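## Task

Lift the red open bin down from the shelf and stand it right side up on an empty area of the table, its parts still inside. The remaining bins must stay upright on the shelf with their parts. The result only counts if it holds without the robot supporting it. Anything the robot is touching at the end must not settle by more than about a fingernail's width once released, or the task fails. Nothing may be put or knocked off the table.

## Robot and tools

ROBOT. Two Franka FR3 arms, left_arm and right_arm, each with a Robotiq 2F-140 two-finger gripper and a fisheye wrist camera (cam_left_wrist, cam_right_wrist, 616x616 pixels). Bases sit at left_arm (+0.001, +0.351, 0) m and right_arm (+0.019, -0.407, 0) m, both facing roughly +x.

FRAMES. Reported poses use one scene frame: origin on the table surface midway between the arms, +z up, +x pointing out over the table, left_arm on the +y side. The arm names do not mean image left or right. Each gripper has its own frame: fingers extend along its +z, and they open and close along its y. end_effector_position is the spot between the pads when shut; fingertips stick out about 33 mm past it when closed and 9 mm when fully open, and closing pushes the tips roughly 24 mm further out, so keep that clearance above surfaces. Printed positions can be slightly off, more so at long reach.

THE ROW. Every motion uses a row of 18 numbers, each in [-1, 1], always for both arms: left_arm dx, dy, dz, rx, ry, rz, left_gripper position, force_limit, speed, then the same nine for right_arm and right_gripper. dx..rz are an offset, not a pose: they are measured in that gripper's own axes from its pose in the latest result that showed it (before any such result in a scene, and for second or later calls within one reply, from where it stands when the action starts). Scale: 1.0 = 0.6 m for dx, dy, dz and 180 degrees for rx, ry, rz, which together form one rotation vector. All-zero offsets do not mean stay put; they send the gripper back to that reference pose. To hold an arm still, give it the offset back to its desired pose in a reply's first call and zeros in later calls. The gripper numbers are absolute settings: position +1 = fully open (140 mm), about -0.8 = pads touching, -1 = close until blocked; force_limit -1 about 14 N, 0 about 60 N, +1 about 107 N; speed -1 about 30 mm/s, 0 about 140, +1 about 250. To leave a gripper unchanged, repeat its last three numbers (a 0 is a real command). To squeeze harder on a held part, raise force_limit and switch position between -1 and -0.98.

TOOLS.
execute_actions {actions, pictures}: actions holds at most one item. Empty list: just report state (with images). {"rows": [...], "steps": n}: 1 to 15 rows, n up to 15 (default 15), each step 1/30 s; each row is applied for one step, the last repeated if rows run out; every row is measured from the same reference pose, not from the previous row. At least 4 steps; the result is captured 4 steps early and those steps run while you reply. {"steps": n} alone waits up to 300 steps counted from the last result, reply time included. pictures true adds images.
move {target, speed}: target is one 18-number row as above; each gripper travels a straight line toward its offset pose, both finishing together, lasting 0.5 to 10 s (cut off at 10 s). speed is the path's top speed in m/s, 0.002 to 0.5, default 0.25; rotation up to twice that in rad/s. Finger numbers are sent at the start. Paths ignore obstacles and the other arm; grippers lag and may overshoot speed near full reach. Faster contact or a target set deeper past contact presses harder. The result adds a move: line (done, off_target, moving, held, fault, plus limits such as paced or held) and each gripper's remaining distance.
wait {seconds}: 0 to 10 s, no new command.
zoom_image {camera, region}: enlarge [x0, y0, x1, y1] (at most 504x504 px) of the latest image from cam_left_wrist or cam_right_wrist.
read_manual {section}: only licence texts; no motion.
Replying without any tool call ends everything.

MOTION LIMITS. Each step the commanded pose is clipped to within 70 mm and 16 degrees of the measured pose; after an action an arm only continues up to its last clipped pose, so check the result and send the remainder. Position wins over orientation when both cannot be met. Joint ranges (rad): waist ±2.744, shoulder ±1.784, upper arm roll ±2.901, elbow -3.042 to -0.152, forearm roll ±2.807, wrist pitch 0.544 to 4.517, wrist roll ±3.016.

RESULTS. A state line per arm gives position (m) and quat_wxyz. object_status: 0 moving, 1 blocked while opening, 2 blocked while closing (a grip), 3 reached target or pads met. position_measured counts run from 3 (open) to 230 (pads touching). HELD marks steps where a command was withheld; a pose unreachable line names an arm whose command the clearance check altered. A Hand target line shows where each arm is being driven. Camera calibration (K, distortion, T_world_to_cam) was given up front; changes are listed with images.

CAUTIONS. Random tugs may hit a held part or push loose items. Joint load limits (N m): waist, shoulder 35; upper arm roll 32; elbow 30; forearm roll, wrist pitch, wrist roll 12, including the load's weight; exceeding one triggers a TORQUE FAULT and a 10 s stop. Long holding heats motors (MOTOR HOT warning, then OVER-TEMPERATURE FAULT braking). Never let the arms collide or push each other, avoid drops, slips, slams and forceful shoving, and keep everything on the table.

Each tool is called after ">>>" in YAML: its name, and indented under it one key for each argument.

## Session

>>> execute_actions:
  actions: []

Scene clock: 0.00 s of 6000.00 s.
left_arm: end_effector_position=(+0.5438, +0.4511, +0.4022) position_measured=3 object_status=3 end_effector_quat_wxyz=(+0.004, +0.956, -0.292, -0.014) | right_arm: end_effector_position=(+0.4409, -0.7406, +0.3214) position_measured=3 object_status=3 end_effector_quat_wxyz=(-0.045, +0.679, +0.578, +0.450)
Joint positions: left_arm=[ 0.017  0.015  0.013 -1.574  0.005  1.561 -0.799] | right_arm=[-0.993  0.099 -0.194 -1.92   0.867  1.552  1.956]
Joint velocities: left_arm=[-0.001  0.001 -0.001  0.002  0.002 -0.     0.001] | right_arm=[ 0.     0.     0.    -0.     0.001  0.     0.   ]
Hand target (left_arm): +0.544, +0.451, +0.402; +0.004, +0.956, -0.292, -0.014
Hand target (right_arm): +0.441, -0.741, +0.321; -0.045, +0.679, +0.578, +0.450

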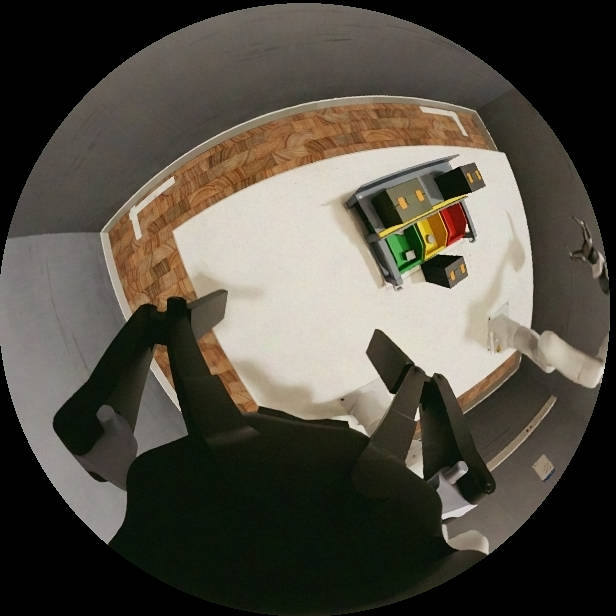

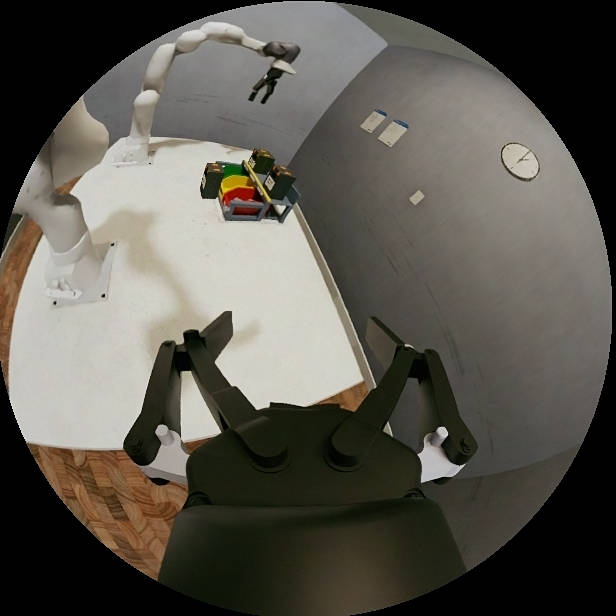

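>>> zoom_image:
  camera: "cam_left_wrist"
  region: [330,140,500,310]

>>> zoom_image:
  camera: "cam_right_wrist"
  region: [190,130,310,250]

Region (330, 140, 500, 310) of cam_left_wrist's 616x616 image, scaled by 2.965, with more detail than that image has.

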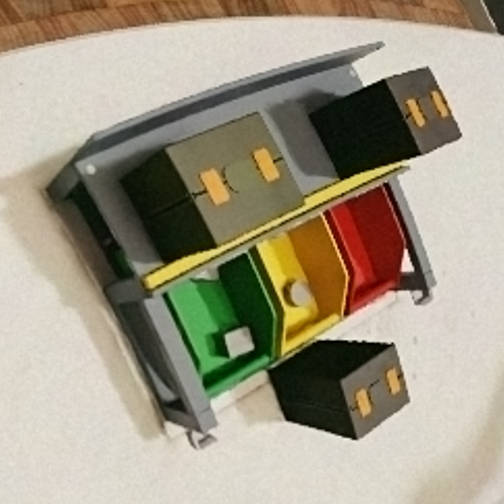

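Region (190, 130, 310, 250) of cam_right_wrist's 616x616 image, scaled by 4.200, with more detail than that image has.

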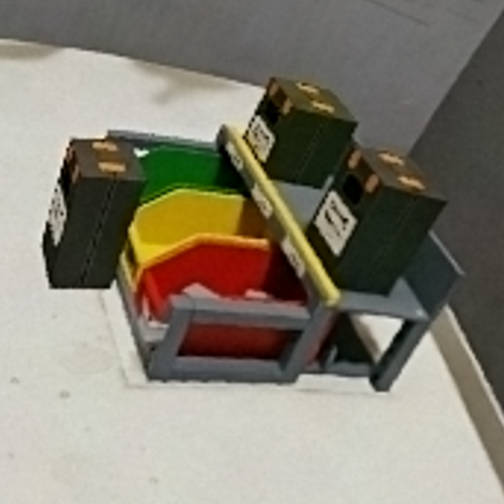

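>>> move:
  target: [0.39,0.73,0.08,0,0,0.311,0,0,0,0,0,0,0,0,0,1,0,0]
  speed: 0.4

Scene clock: 2.33 s of 6000.00 s.
left_arm: end_effector_position=(+0.4880, -0.0414, +0.3535) position_measured=129 object_status=3 end_effector_quat_wxyz=(-0.002, -0.710, +0.704, +0.012) | right_arm: end_effector_position=(+0.4409, -0.7406, +0.3214) position_measured=3 object_status=3 end_effector_quat_wxyz=(-0.045, +0.679, +0.578, +0.450)
Joint positions: left_arm=[-0.469  0.262 -0.43  -1.401  0.106  1.617 -0.751] | right_arm=[-0.993  0.099 -0.194 -1.92   0.867  1.552  1.956]
Joint velocities: left_arm=[ 0.     0.003  0.     0.002  0.006 -0.011  0.002] | right_arm=[ 0.     0.001  0.001 -0.001 -0.001  0.001  0.   ]
Hand target (left_arm): +0.488, -0.040, +0.353; -0.000, +0.707, -0.707, -0.014
Hand target (right_arm): +0.441, -0.741, +0.321; -0.045, +0.679, +0.578, +0.450
Off the commanded pose (left_arm): 0.005 m, 1 deg.
Off the commanded pose (right_arm): 0.000 m, 0 deg.
Kept back: nothing.
move: off_target (left_arm)
camera_calibration (this result's frames):
cam_left_wrist: T_world_to_cam=[[-0.964372, -0.264213, 0.0133264, 0.455873], [-0.250924, 0.929502, 0.270303, 0.0863251], [-0.0838046, 0.257329, -0.962683, 0.559129], [0, 0, 0, 1]] pos_world=[0.50815, -0.103671, 0.508854]
cam_right_wrist: T_world_to_cam=[[0.802069, -0.295858, 0.5188, -0.746877], [-0.0544005, -0.901256, -0.429859, -0.491202], [0.594749, 0.316553, -0.738964, 0.398238], [0, 0, 0, 1]] pos_world=[0.335474, -0.789732, 0.470616]

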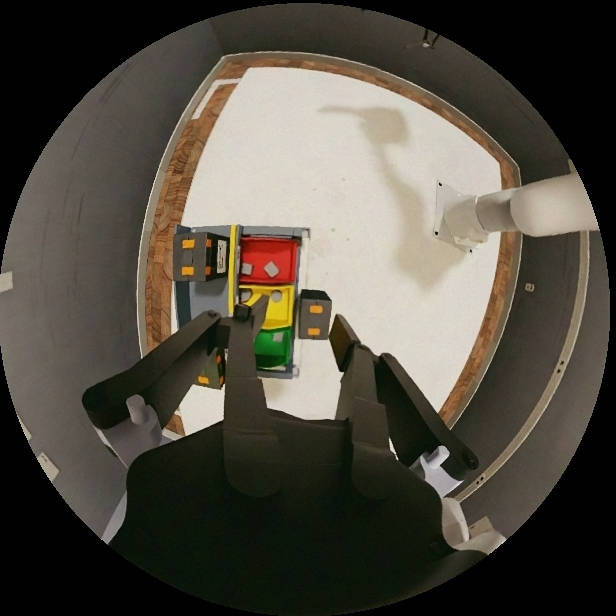

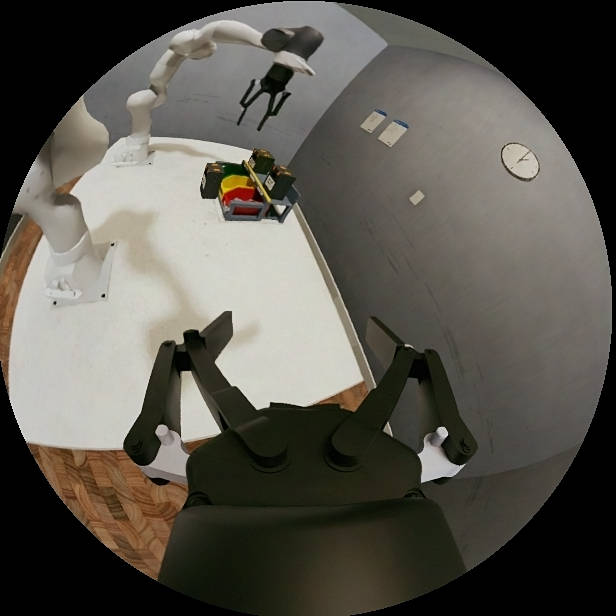

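>>> zoom_image:
  camera: "cam_left_wrist"
  region: [220,210,346,336]

Region (220, 210, 346, 336) of cam_left_wrist's 616x616 image, scaled by 4.000, with more detail than that image has.

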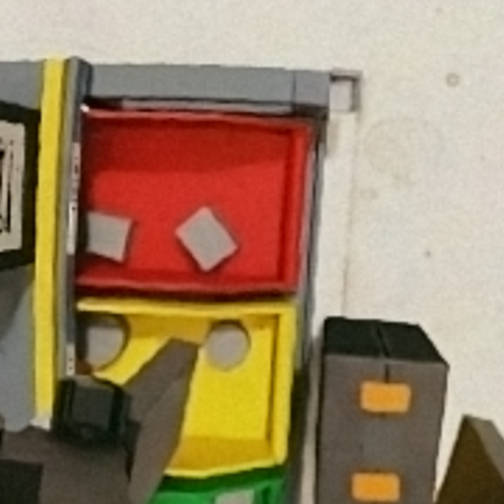

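>>> move:
  target: [0.075,-0.055,0.36,0,0,-0.053,-0.3,0.5,0,0,0,0,0,0,0,1,0,0]

>>> zoom_image:
  camera: "cam_left_wrist"
  region: [180,180,432,432]

>>> zoom_image:
  camera: "cam_right_wrist"
  region: [190,130,310,250]

Scene clock: 4.27 s of 6000.00 s.
left_arm: end_effector_position=(+0.5148, -0.0855, +0.1350) position_measured=167 object_status=3 end_effector_quat_wxyz=(+0.001, +0.760, -0.649, -0.015) | right_arm: end_effector_position=(+0.4409, -0.7406, +0.3214) position_measured=3 object_status=3 end_effector_quat_wxyz=(-0.045, +0.679, +0.578, +0.450)
Joint positions: left_arm=[-0.561  0.515 -0.355 -1.594  0.191  2.042 -0.973] | right_arm=[-0.993  0.099 -0.194 -1.92   0.867  1.552  1.956]
Joint velocities: left_arm=[-0.006 -0.     0.007 -0.    -0.001  0.009 -0.026] | right_arm=[-0.001  0.    -0.001  0.    -0.     0.    -0.   ]
Hand target (left_arm): +0.517, -0.086, +0.136; -0.001, +0.765, -0.644, -0.012
Hand target (right_arm): +0.441, -0.741, +0.321; -0.045, +0.679, +0.578, +0.450
Off the commanded pose (left_arm): 0.004 m, 1 deg.
Off the commanded pose (right_arm): 0.000 m, 0 deg.
Kept back: nothing.
move: off_target (left_arm)
camera_calibration (this result's frames):
cam_left_wrist: T_world_to_cam=[[-0.914286, -0.404856, 0.0131688, 0.435243], [-0.385475, 0.879586, 0.278813, 0.256957], [-0.124462, 0.249839, -0.960255, 0.382339], [0, 0, 0, 1]] pos_world=[0.544574, -0.145329, 0.289768]
cam_right_wrist: T_world_to_cam=[[0.802069, -0.295858, 0.5188, -0.746877], [-0.0544006, -0.901256, -0.429859, -0.491202], [0.594749, 0.316553, -0.738964, 0.398238], [0, 0, 0, 1]] pos_world=[0.335474, -0.789732, 0.470616]

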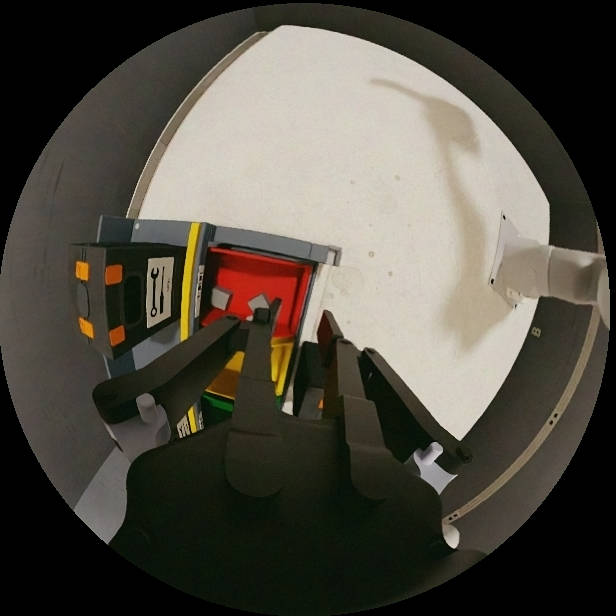

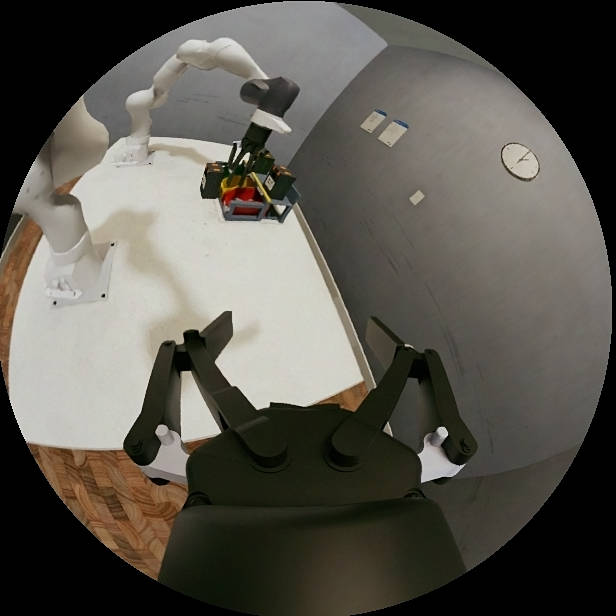

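Region (180, 180, 432, 432) of cam_left_wrist's 616x616 image, scaled by 2.000, with more detail than that image has.

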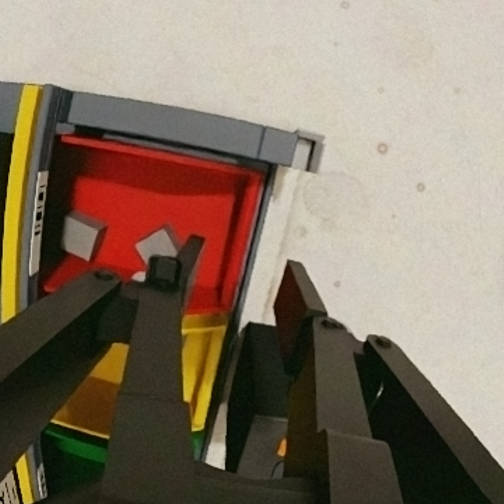

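Region (190, 130, 310, 250) of cam_right_wrist's 616x616 image, scaled by 4.200, with more detail than that image has.

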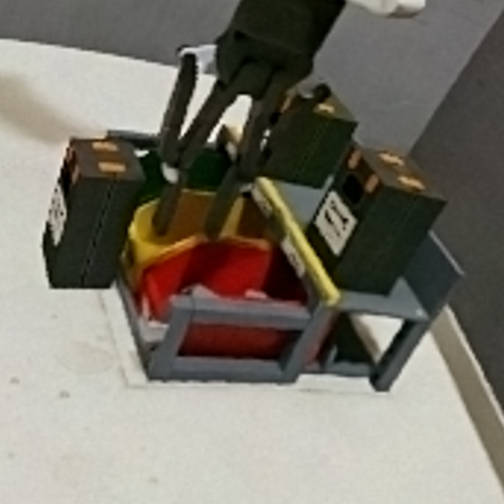

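>>> move:
  target: [0,-0.005,0.125,0,0,-0.005,-0.45,0.5,0,0,0,0,0,0,0,1,0,0]
  speed: 0.08

>>> zoom_image:
  camera: "cam_left_wrist"
  region: [180,180,432,432]

>>> zoom_image:
  camera: "cam_right_wrist"
  region: [200,160,280,240]

Scene clock: 5.93 s of 6000.00 s.
left_arm: end_effector_position=(+0.5141, -0.0845, +0.0596) position_measured=186 object_status=3 end_effector_quat_wxyz=(+0.002, +0.763, -0.646, -0.018) | right_arm: end_effector_position=(+0.4409, -0.7406, +0.3214) position_measured=3 object_status=3 end_effector_quat_wxyz=(-0.045, +0.679, +0.578, +0.450)
Joint positions: left_arm=[-0.576  0.609 -0.327 -1.645  0.221  2.18  -0.998] | right_arm=[-0.993  0.099 -0.194 -1.92   0.867  1.552  1.956]
Joint velocities: left_arm=[-0.003 -0.     0.005  0.001  0.     0.01  -0.005] | right_arm=[ 0.001  0.001  0.    -0.001  0.001  0.    -0.   ]
Hand target (left_arm): +0.516, -0.085, +0.060; -0.000, +0.765, -0.644, -0.016
Hand target (right_arm): +0.441, -0.741, +0.321; -0.045, +0.679, +0.578, +0.450
Off the commanded pose (left_arm): 0.002 m, 1 deg.
Off the commanded pose (right_arm): 0.000 m, 0 deg.
Kept back: nothing.
move: done
camera_calibration (this result's frames):
cam_left_wrist: T_world_to_cam=[[-0.910547, -0.413005, 0.0182104, 0.433056], [-0.39161, 0.875816, 0.282115, 0.279496], [-0.132464, 0.249747, -0.959208, 0.313588], [0, 0, 0, 1]] pos_world=[0.54531, -0.14425, 0.21406]
cam_right_wrist: T_world_to_cam=[[0.802069, -0.295858, 0.5188, -0.746877], [-0.0544005, -0.901256, -0.429859, -0.491202], [0.594749, 0.316553, -0.738964, 0.398238], [0, 0, 0, 1]] pos_world=[0.335474, -0.789732, 0.470616]

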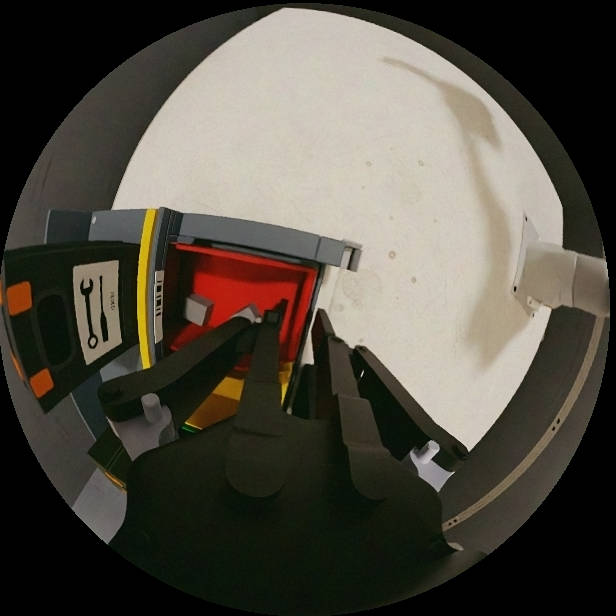

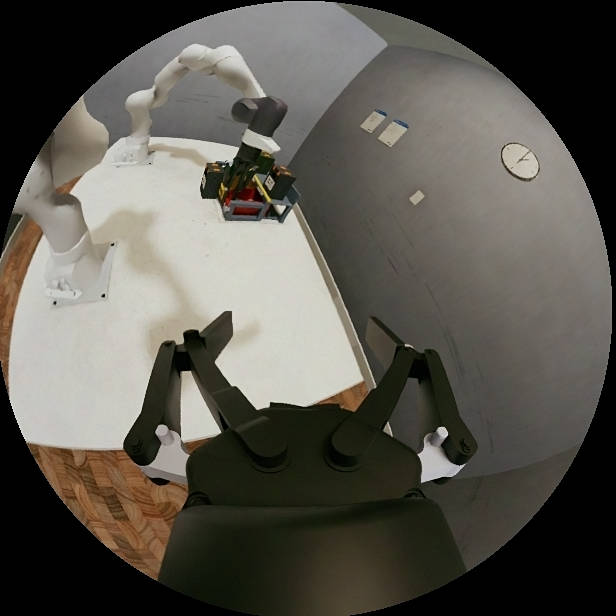

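Region (180, 180, 432, 432) of cam_left_wrist's 616x616 image, scaled by 2.000, with more detail than that image has.

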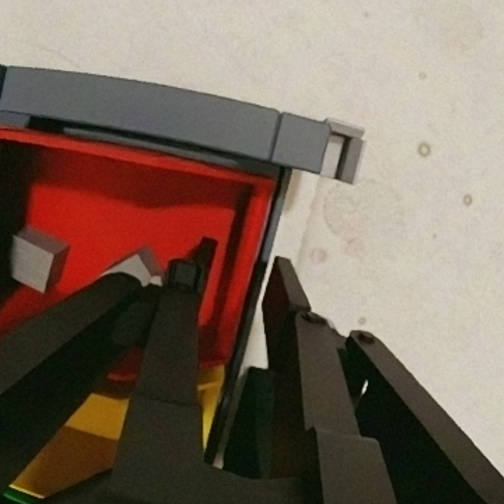

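Region (200, 160, 280, 240) of cam_right_wrist's 616x616 image, scaled by 6.300, with more detail than that image has.

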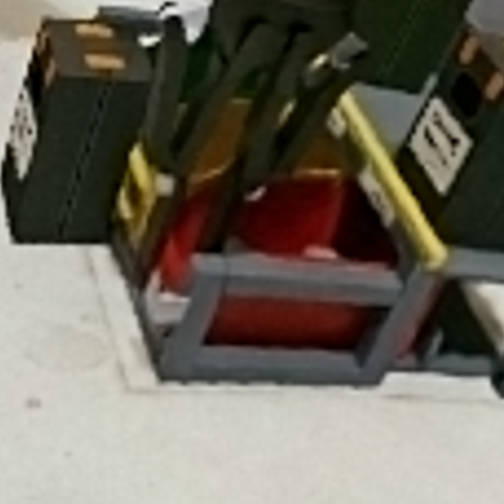

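>>> move:
  target: [0,0.005,0.025,0,0,-0.005,-0.5,0.5,0,0,0,0,0,0,0,1,0,0]
  speed: 0.03

>>> move:
  target: [0,0,0,0,0,0,-1,0.8,-0.5,0,0,0,0,0,0,1,0,0]

>>> zoom_image:
  camera: "cam_left_wrist"
  region: [230,230,380,380]

Scene clock: 6.97 s of 6000.00 s.
left_arm: end_effector_position=(+0.5095, -0.0849, +0.0454) position_measured=192 object_status=3 end_effector_quat_wxyz=(+0.004, +0.766, -0.643, -0.020) | right_arm: end_effector_position=(+0.4409, -0.7406, +0.3214) position_measured=3 object_status=3 end_effector_quat_wxyz=(-0.045, +0.679, +0.578, +0.450)
Joint positions: left_arm=[-0.584  0.623 -0.319 -1.66   0.221  2.207 -1.01 ] | right_arm=[-0.993  0.099 -0.194 -1.92   0.867  1.552  1.956]
Joint velocities: left_arm=[-0.005  0.     0.006 -0.001 -0.001  0.01  -0.01 ] | right_arm=[-0.001  0.001 -0.001  0.001  0.001 -0.    -0.   ]
Hand target (left_arm): +0.511, -0.085, +0.045; +0.002, +0.768, -0.640, -0.018
Hand target (right_arm): +0.441, -0.741, +0.321; -0.045, +0.679, +0.578, +0.450
Off the commanded pose (left_arm): 0.001 m, 1 deg.
Off the commanded pose (right_arm): 0.000 m, 0 deg.
Kept back: nothing.
move: done
camera_calibration (this result's frames):
cam_left_wrist: T_world_to_cam=[[-0.90705, -0.420444, 0.0220728, 0.426417], [-0.397552, 0.872567, 0.283864, 0.284781], [-0.138609, 0.248703, -0.958611, 0.302514], [0, 0, 0, 1]] pos_world=[0.541928, -0.144442, 0.199742]
cam_right_wrist: T_world_to_cam=[[0.802069, -0.295858, 0.5188, -0.746877], [-0.0544004, -0.901256, -0.429859, -0.491202], [0.594749, 0.316554, -0.738964, 0.398238], [0, 0, 0, 1]] pos_world=[0.335474, -0.789732, 0.470616]

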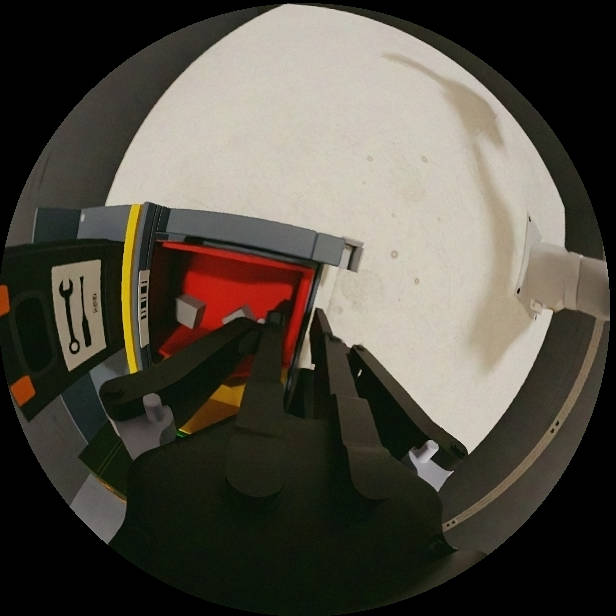

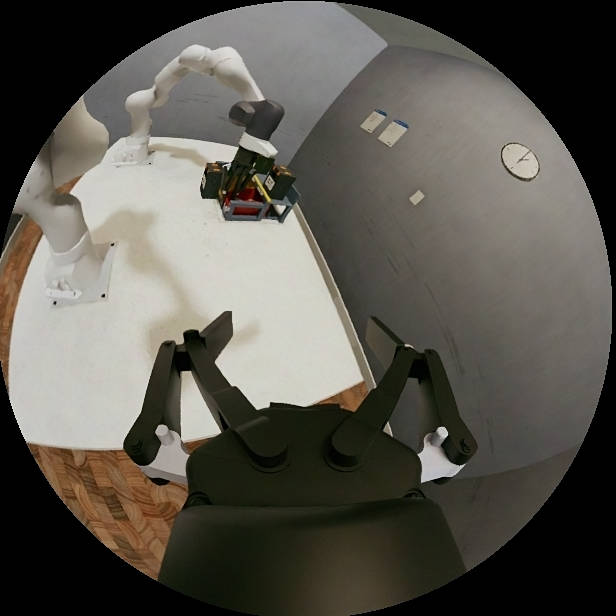

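Scene clock: 7.50 s of 6000.00 s.
left_arm: end_effector_position=(+0.5097, -0.0850, +0.0456) position_measured=224 object_status=2 end_effector_quat_wxyz=(+0.004, +0.766, -0.643, -0.020) | right_arm: end_effector_position=(+0.4409, -0.7406, +0.3214) position_measured=3 object_status=3 end_effector_quat_wxyz=(-0.045, +0.679, +0.578, +0.450)
Joint positions: left_arm=[-0.584  0.622 -0.319 -1.66   0.221  2.207 -1.011] | right_arm=[-0.993  0.099 -0.194 -1.92   0.867  1.552  1.956]
Joint velocities: left_arm=[-0.001  0.001  0.002 -0.001 -0.    -0.001  0.001] | right_arm=[-0.001 -0.001  0.001  0.    -0.002 -0.    -0.   ]
Hand target (left_arm): +0.510, -0.085, +0.045; +0.004, +0.766, -0.643, -0.020
Hand target (right_arm): +0.441, -0.741, +0.321; -0.045, +0.679, +0.578, +0.450
Off the commanded pose (left_arm): 0.000 m, 0 deg.
Off the commanded pose (right_arm): 0.000 m, 0 deg.
Kept back: nothing.
move: done
camera_calibration (this result's frames):
cam_left_wrist: T_world_to_cam=[[-0.907012, -0.420539, 0.0218189, 0.426508], [-0.397747, 0.872568, 0.283589, 0.284902], [-0.138299, 0.24854, -0.958698, 0.302583], [0, 0, 0, 1]] pos_world=[0.542014, -0.144437, 0.199985]

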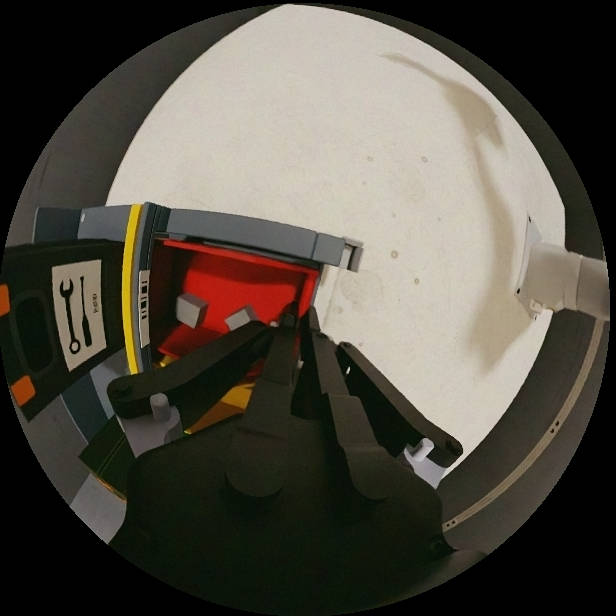

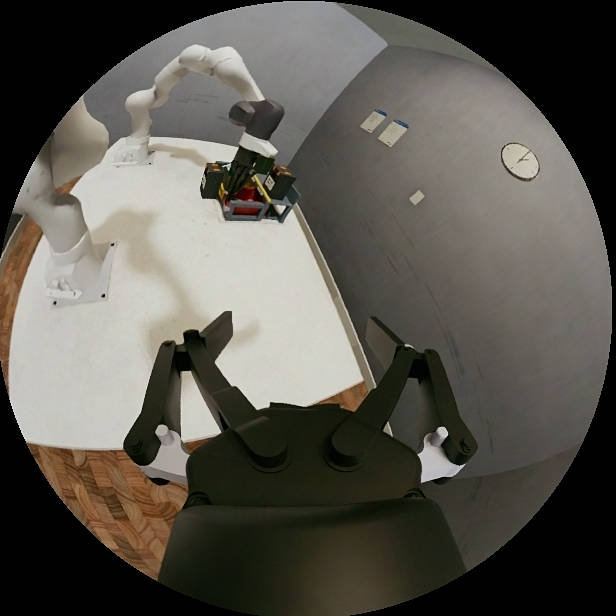

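Region (230, 230, 380, 380) of cam_left_wrist's 616x616 image, scaled by 3.360, with more detail than that image has.

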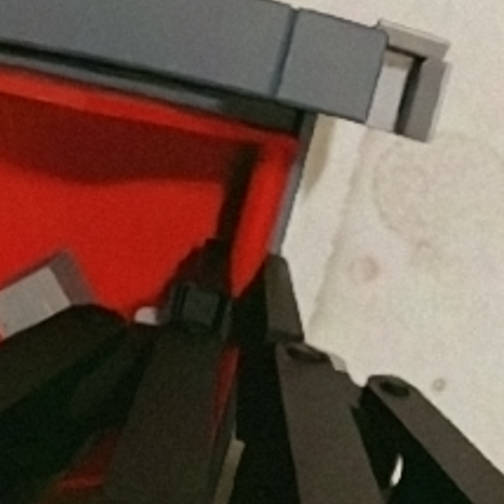

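Lift a little and pull.

>>> move:
  target: [0,0,-0.02,0,0,0,-1,0.8,-0.5,0,0,0,0,0,0,1,0,0]
  speed: 0.04

>>> move:
  target: [0,0.12,0,0,0,0,-1,0.8,-0.5,0,0,0,0,0,0,1,0,0]
  speed: 0.06

>>> zoom_image:
  camera: "cam_right_wrist"
  region: [180,150,280,250]

Scene clock: 8.43 s of 6000.00 s.
left_arm: end_effector_position=(+0.5083, -0.0826, +0.0517) position_measured=224 object_status=2 end_effector_quat_wxyz=(+0.002, +0.766, -0.642, -0.023) | right_arm: end_effector_position=(+0.4409, -0.7406, +0.3214) position_measured=3 object_status=3 end_effector_quat_wxyz=(-0.045, +0.679, +0.578, +0.450)
Joint positions: left_arm=[-0.583  0.612 -0.32  -1.659  0.217  2.188 -1.011] | right_arm=[-0.993  0.099 -0.194 -1.92   0.867  1.552  1.956]
Joint velocities: left_arm=[ 0.004  0.001  0.     0.003 -0.002 -0.01   0.002] | right_arm=[-0.     0.001  0.    -0.001 -0.001  0.001  0.002]
Hand target (left_arm): +0.510, -0.085, +0.058; +0.004, +0.766, -0.643, -0.019
Hand target (right_arm): +0.441, -0.741, +0.321; -0.045, +0.679, +0.578, +0.450
Off the commanded pose (left_arm): 0.007 m, 0 deg.
Off the commanded pose (right_arm): 0.000 m, 0 deg.
Kept back: nothing.
move: off_target (left_arm)
camera_calibration (this result's frames):
cam_left_wrist: T_world_to_cam=[[-0.906095, -0.422464, 0.0227391, 0.425437], [-0.398257, 0.869846, 0.291134, 0.280181], [-0.142773, 0.254739, -0.956412, 0.310235], [0, 0, 0, 1]] pos_world=[0.541363, -0.143011, 0.205469]
cam_right_wrist: T_world_to_cam=[[0.802069, -0.295858, 0.5188, -0.746877], [-0.0544005, -0.901256, -0.429859, -0.491202], [0.594749, 0.316553, -0.738964, 0.398238], [0, 0, 0, 1]] pos_world=[0.335474, -0.789732, 0.470616]

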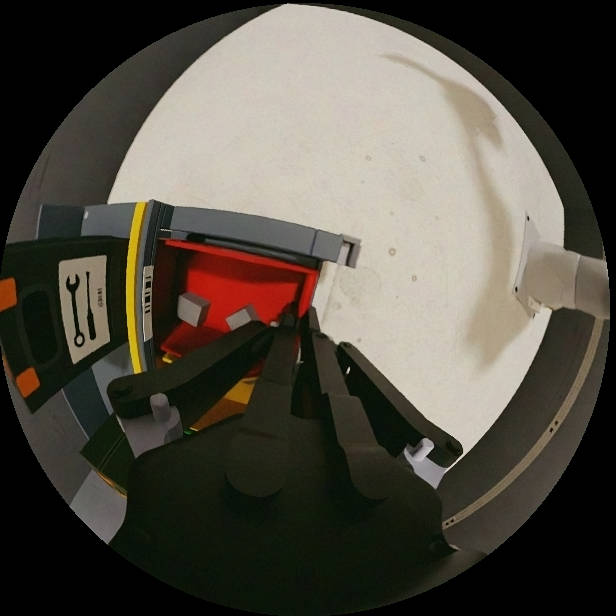

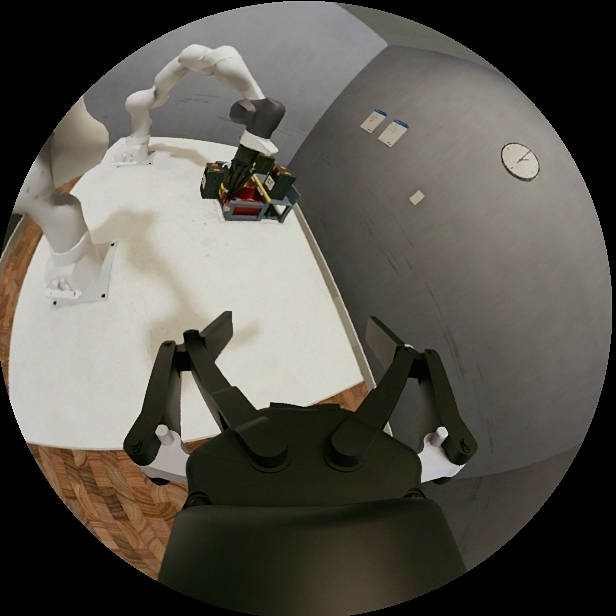

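Scene clock: 9.97 s of 6000.00 s.
left_arm: end_effector_position=(+0.4412, -0.0915, +0.0546) position_measured=224 object_status=2 end_effector_quat_wxyz=(+0.000, +0.763, -0.645, -0.023) | right_arm: end_effector_position=(+0.4409, -0.7406, +0.3214) position_measured=3 object_status=3 end_effector_quat_wxyz=(-0.045, +0.679, +0.578, +0.450)
Joint positions: left_arm=[-0.627  0.485 -0.337 -1.861  0.197  2.267 -1.08 ] | right_arm=[-0.993  0.099 -0.194 -1.92   0.867  1.552  1.956]
Joint velocities: left_arm=[ 0.001 -0.001  0.001 -0.005 -0.005  0.008 -0.021] | right_arm=[-0.    -0.    -0.001  0.     0.001 -0.    -0.001]
Hand target (left_arm): +0.438, -0.094, +0.054; +0.002, +0.767, -0.642, -0.023
Hand target (right_arm): +0.441, -0.741, +0.321; -0.045, +0.679, +0.578, +0.450
Off the commanded pose (left_arm): 0.005 m, 1 deg.
Off the commanded pose (right_arm): 0.000 m, 0 deg.
Kept back: nothing.
move: off_target (left_arm)
camera_calibration (this result's frames):
cam_left_wrist: T_world_to_cam=[[-0.910026, -0.414126, 0.0187794, 0.363497], [-0.391165, 0.872807, 0.291888, 0.257485], [-0.137269, 0.25828, -0.956268, 0.303688], [0, 0, 0, 1]] pos_world=[0.473198, -0.152638, 0.208424]
cam_right_wrist: T_world_to_cam=[[0.802069, -0.295858, 0.5188, -0.746877], [-0.0544005, -0.901256, -0.429859, -0.491202], [0.594749, 0.316553, -0.738964, 0.398238], [0, 0, 0, 1]] pos_world=[0.335474, -0.789732, 0.470616]

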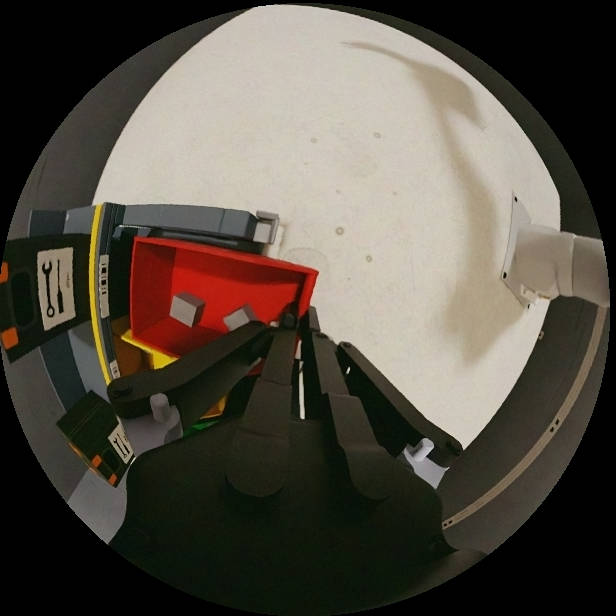

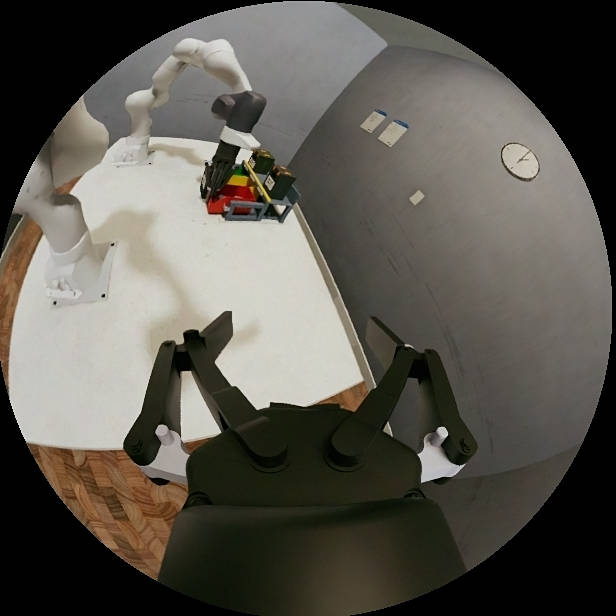

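Region (180, 150, 280, 250) of cam_right_wrist's 616x616 image, scaled by 5.040, with more detail than that image has.

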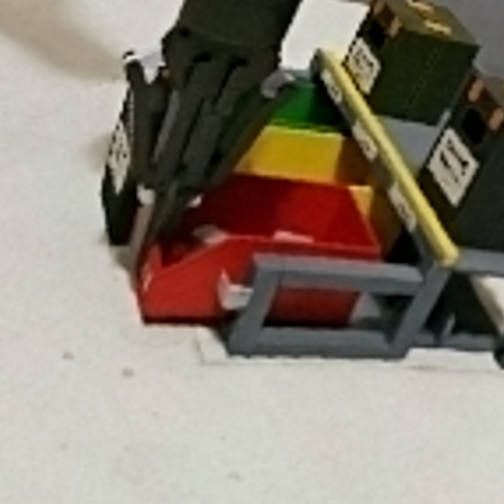

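>>> move:
  target: [0.03,0.33,0,0,0,0,-1,0.8,-0.5,0,0,0,0,0,0,1,0,0]
  speed: 0.12

>>> move:
  target: [0,0,0.04,0,0,0,-1,0.8,-0.5,0,0,0,0,0,0,1,0,0]
  speed: 0.03

>>> zoom_image:
  camera: "cam_right_wrist"
  region: [140,130,280,270]

Scene clock: 13.43 s of 6000.00 s.
left_arm: end_effector_position=(+0.2480, -0.1359, +0.0561) position_measured=224 object_status=2 end_effector_quat_wxyz=(-0.004, +0.758, -0.652, -0.027) | right_arm: end_effector_position=(+0.4409, -0.7406, +0.3214) position_measured=3 object_status=3 end_effector_quat_wxyz=(-0.045, +0.679, +0.578, +0.450)
Joint positions: left_arm=[-0.85   0.287 -0.4   -2.165  0.14   2.372 -1.343] | right_arm=[-0.993  0.099 -0.194 -1.92   0.867  1.552  1.956]
Joint velocities: left_arm=[ 0.001 -0.001  0.001 -0.    -0.001  0.001 -0.027] | right_arm=[-0.     0.002 -0.     0.    -0.    -0.     0.001]
Hand target (left_arm): +0.250, -0.139, +0.060; -0.002, +0.764, -0.645, -0.021
Hand target (right_arm): +0.441, -0.741, +0.321; -0.045, +0.679, +0.578, +0.450
Off the commanded pose (left_arm): 0.007 m, 1 deg.
Off the commanded pose (right_arm): 0.000 m, 0 deg.
Kept back: nothing.
move: off_target (left_arm)
camera_calibration (this result's frames):
cam_left_wrist: T_world_to_cam=[[-0.916694, -0.399254, 0.0163648, 0.173143], [-0.376023, 0.875764, 0.302728, 0.216276], [-0.135197, 0.271356, -0.952936, 0.291114], [0, 0, 0, 1]] pos_world=[0.279402, -0.199274, 0.209107]
cam_right_wrist: T_world_to_cam=[[0.802069, -0.295858, 0.5188, -0.746877], [-0.0544004, -0.901256, -0.429859, -0.491202], [0.594749, 0.316554, -0.738964, 0.398238], [0, 0, 0, 1]] pos_world=[0.335474, -0.789732, 0.470616]

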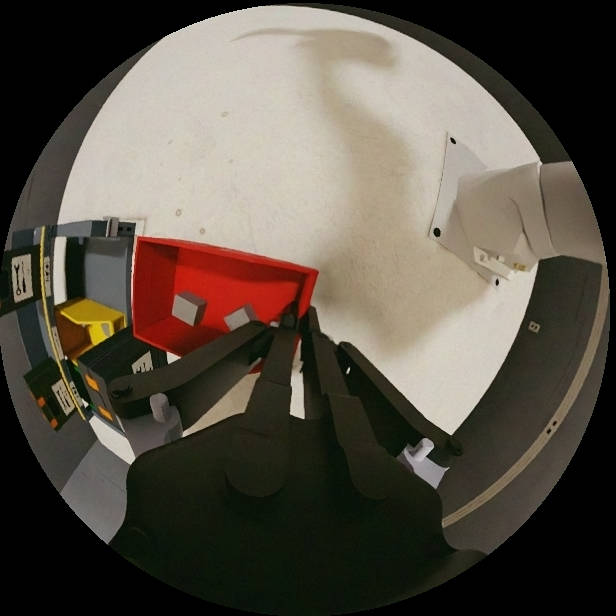

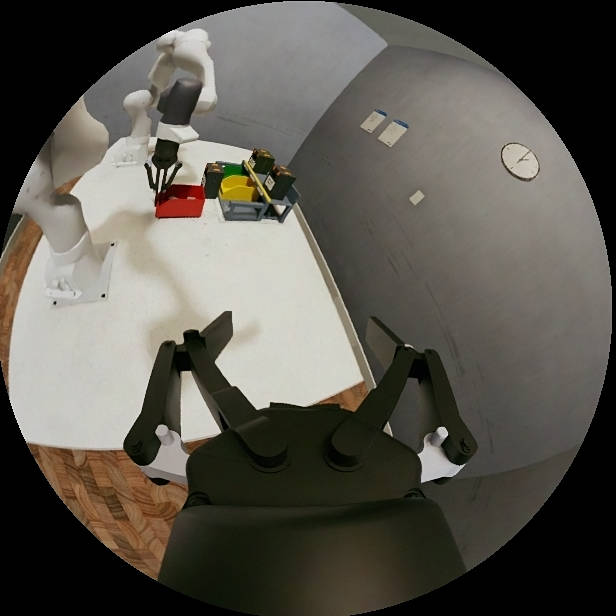

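Scene clock: 14.47 s of 6000.00 s.
left_arm: end_effector_position=(+0.2463, -0.1360, +0.0424) position_measured=224 object_status=2 end_effector_quat_wxyz=(-0.005, +0.756, -0.653, -0.027) | right_arm: end_effector_position=(+0.4409, -0.7406, +0.3214) position_measured=3 object_status=3 end_effector_quat_wxyz=(-0.045, +0.679, +0.578, +0.450)
Joint positions: left_arm=[-0.857  0.313 -0.395 -2.171  0.161  2.402 -1.357] | right_arm=[-0.993  0.099 -0.194 -1.92   0.867  1.552  1.956]
Joint velocities: left_arm=[ 0.    -0.    -0.     0.001  0.006  0.    -0.012] | right_arm=[-0.     0.    -0.001 -0.    -0.     0.     0.002]
Hand target (left_arm): +0.247, -0.135, +0.032; -0.004, +0.758, -0.652, -0.027
Hand target (right_arm): +0.441, -0.741, +0.321; -0.045, +0.679, +0.578, +0.450
Off the commanded pose (left_arm): 0.010 m, 0 deg.
Off the commanded pose (right_arm): 0.000 m, 0 deg.
Kept back: nothing.
move: off_target (left_arm)
camera_calibration (this result's frames):
cam_left_wrist: T_world_to_cam=[[-0.918718, -0.39469, 0.0133288, 0.172947], [-0.372505, 0.8773, 0.30263, 0.219235], [-0.131138, 0.273067, -0.953015, 0.277107], [0, 0, 0, 1]] pos_world=[0.276895, -0.199744, 0.195435]

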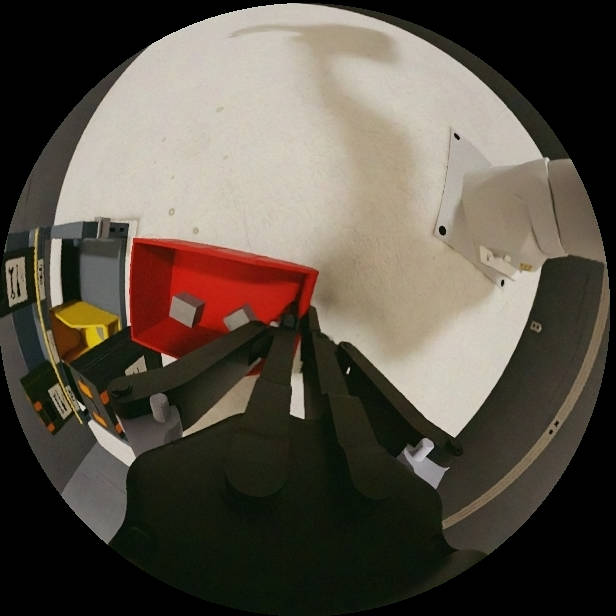

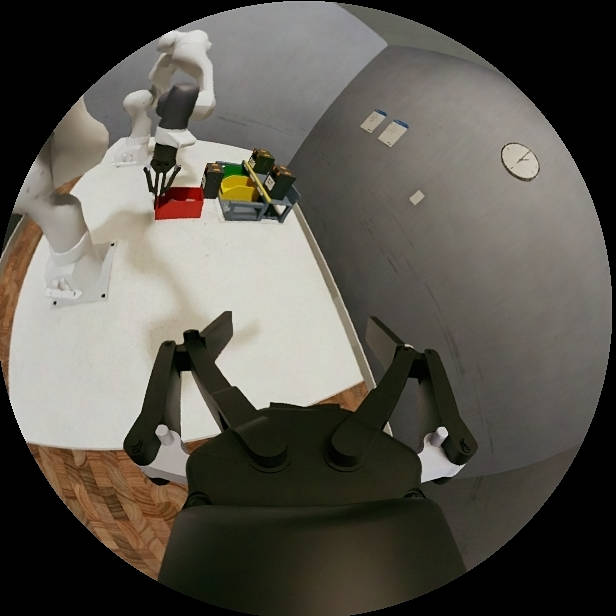

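Region (140, 130, 280, 270) of cam_right_wrist's 616x616 image, scaled by 3.600, with more detail than that image has.

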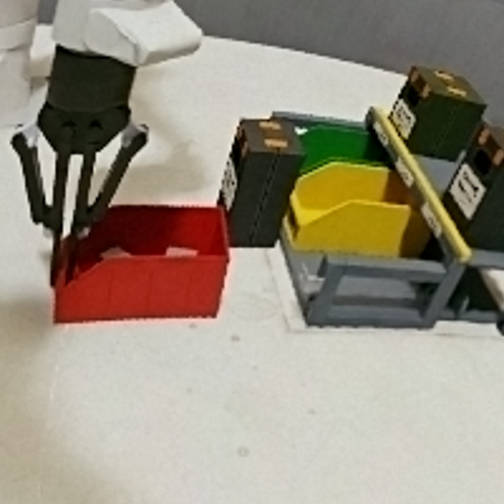

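Landed.

>>> move:
  target: [0,0,0,0,0,0,-0.5,0.8,-0.5,0,0,0,0,0,0,1,0,0]

>>> move:
  target: [0,0,-0.13,0,0,0,-0.5,0.8,-0.5,0,0,0,0,0,0,1,0,0]

Scene clock: 15.40 s of 6000.00 s.
left_arm: end_effector_position=(+0.2464, -0.1362, +0.0429) position_measured=192 object_status=3 end_effector_quat_wxyz=(-0.005, +0.757, -0.653, -0.026) | right_arm: end_effector_position=(+0.4409, -0.7406, +0.3214) position_measured=3 object_status=3 end_effector_quat_wxyz=(-0.045, +0.679, +0.578, +0.450)
Joint positions: left_arm=[-0.858  0.312 -0.395 -2.171  0.162  2.402 -1.358] | right_arm=[-0.993  0.099 -0.194 -1.92   0.867  1.552  1.956]
Joint velocities: left_arm=[-0.001  0.001  0.001 -0.     0.001 -0.    -0.001] | right_arm=[-0.     0.001  0.     0.     0.001 -0.     0.   ]
Hand target (left_arm): +0.246, -0.136, +0.042; -0.005, +0.756, -0.653, -0.027
Hand target (right_arm): +0.441, -0.741, +0.321; -0.045, +0.679, +0.578, +0.450
Off the commanded pose (left_arm): 0.001 m, 0 deg.
Off the commanded pose (right_arm): 0.000 m, 0 deg.
Kept back: nothing.
move: done
camera_calibration (this result's frames):
cam_left_wrist: T_world_to_cam=[[-0.918412, -0.395429, 0.0124556, 0.172833], [-0.37353, 0.877063, 0.302052, 0.219513], [-0.130364, 0.272755, -0.95321, 0.277443], [0, 0, 0, 1]] pos_world=[0.276896, -0.199857, 0.196004]
cam_right_wrist: T_world_to_cam=[[0.802069, -0.295858, 0.5188, -0.746877], [-0.0544005, -0.901256, -0.429859, -0.491202], [0.594749, 0.316553, -0.738964, 0.398238], [0, 0, 0, 1]] pos_world=[0.335474, -0.789732, 0.470616]

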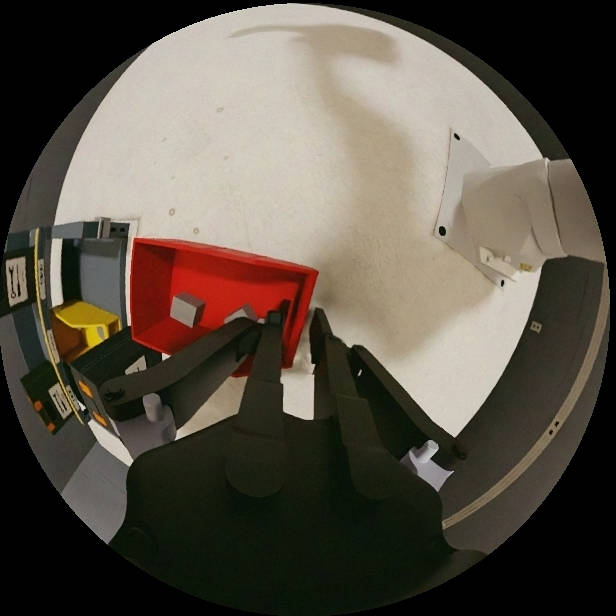

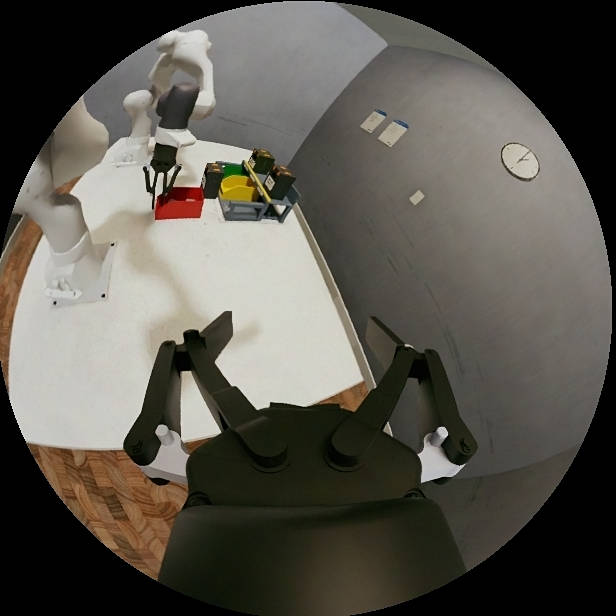

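Scene clock: 16.47 s of 6000.00 s.
left_arm: end_effector_position=(+0.2506, -0.1400, +0.1221) position_measured=192 object_status=3 end_effector_quat_wxyz=(-0.005, +0.760, -0.650, -0.023) | right_arm: end_effector_position=(+0.4409, -0.7406, +0.3214) position_measured=3 object_status=3 end_effector_quat_wxyz=(-0.045, +0.679, +0.578, +0.450)
Joint positions: left_arm=[-0.837  0.177 -0.42  -2.117  0.08   2.232 -1.31 ] | right_arm=[-0.993  0.099 -0.194 -1.92   0.867  1.552  1.956]
Joint velocities: left_arm=[ 0.     0.001  0.001 -0.001  0.    -0.011  0.012] | right_arm=[-0.001  0.001 -0.001 -0.     0.001 -0.    -0.   ]
Hand target (left_arm): +0.249, -0.139, +0.121; -0.004, +0.757, -0.653, -0.026
Hand target (right_arm): +0.441, -0.741, +0.321; -0.045, +0.679, +0.578, +0.450
Off the commanded pose (left_arm): 0.002 m, 1 deg.
Off the commanded pose (right_arm): 0.000 m, 0 deg.
Kept back: nothing.
move: done
camera_calibration (this result's frames):
cam_left_wrist: T_world_to_cam=[[-0.915087, -0.403143, 0.00955323, 0.172611], [-0.382524, 0.875295, 0.295861, 0.203296], [-0.127636, 0.267084, -0.955183, 0.353211], [0, 0, 0, 1]] pos_world=[0.280803, -0.202694, 0.275585]
cam_right_wrist: T_world_to_cam=[[0.802069, -0.295858, 0.5188, -0.746877], [-0.0544005, -0.901256, -0.429859, -0.491202], [0.594749, 0.316553, -0.738964, 0.398238], [0, 0, 0, 1]] pos_world=[0.335474, -0.789732, 0.470616]

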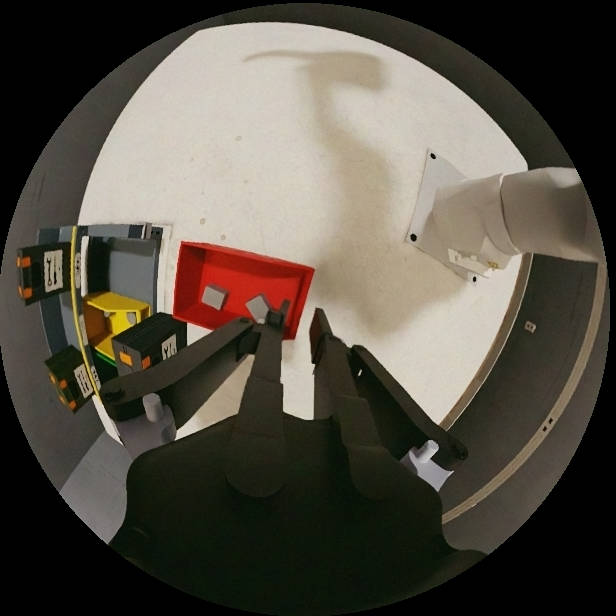

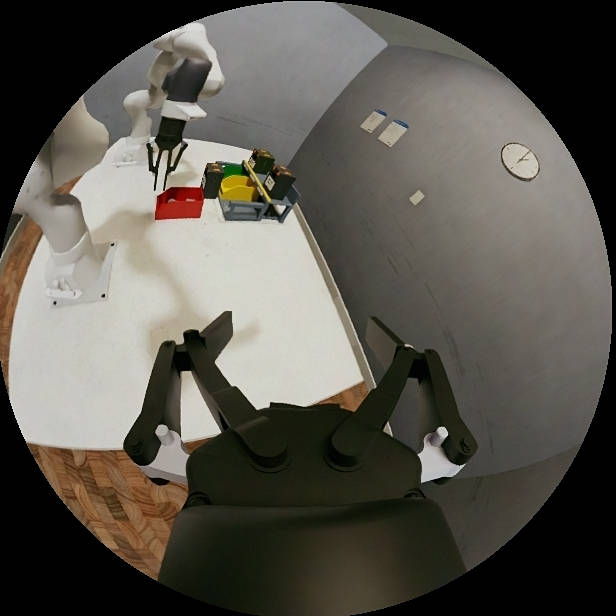

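>>> finished_scene:
  scene: 1

The scene is finished: the task was done.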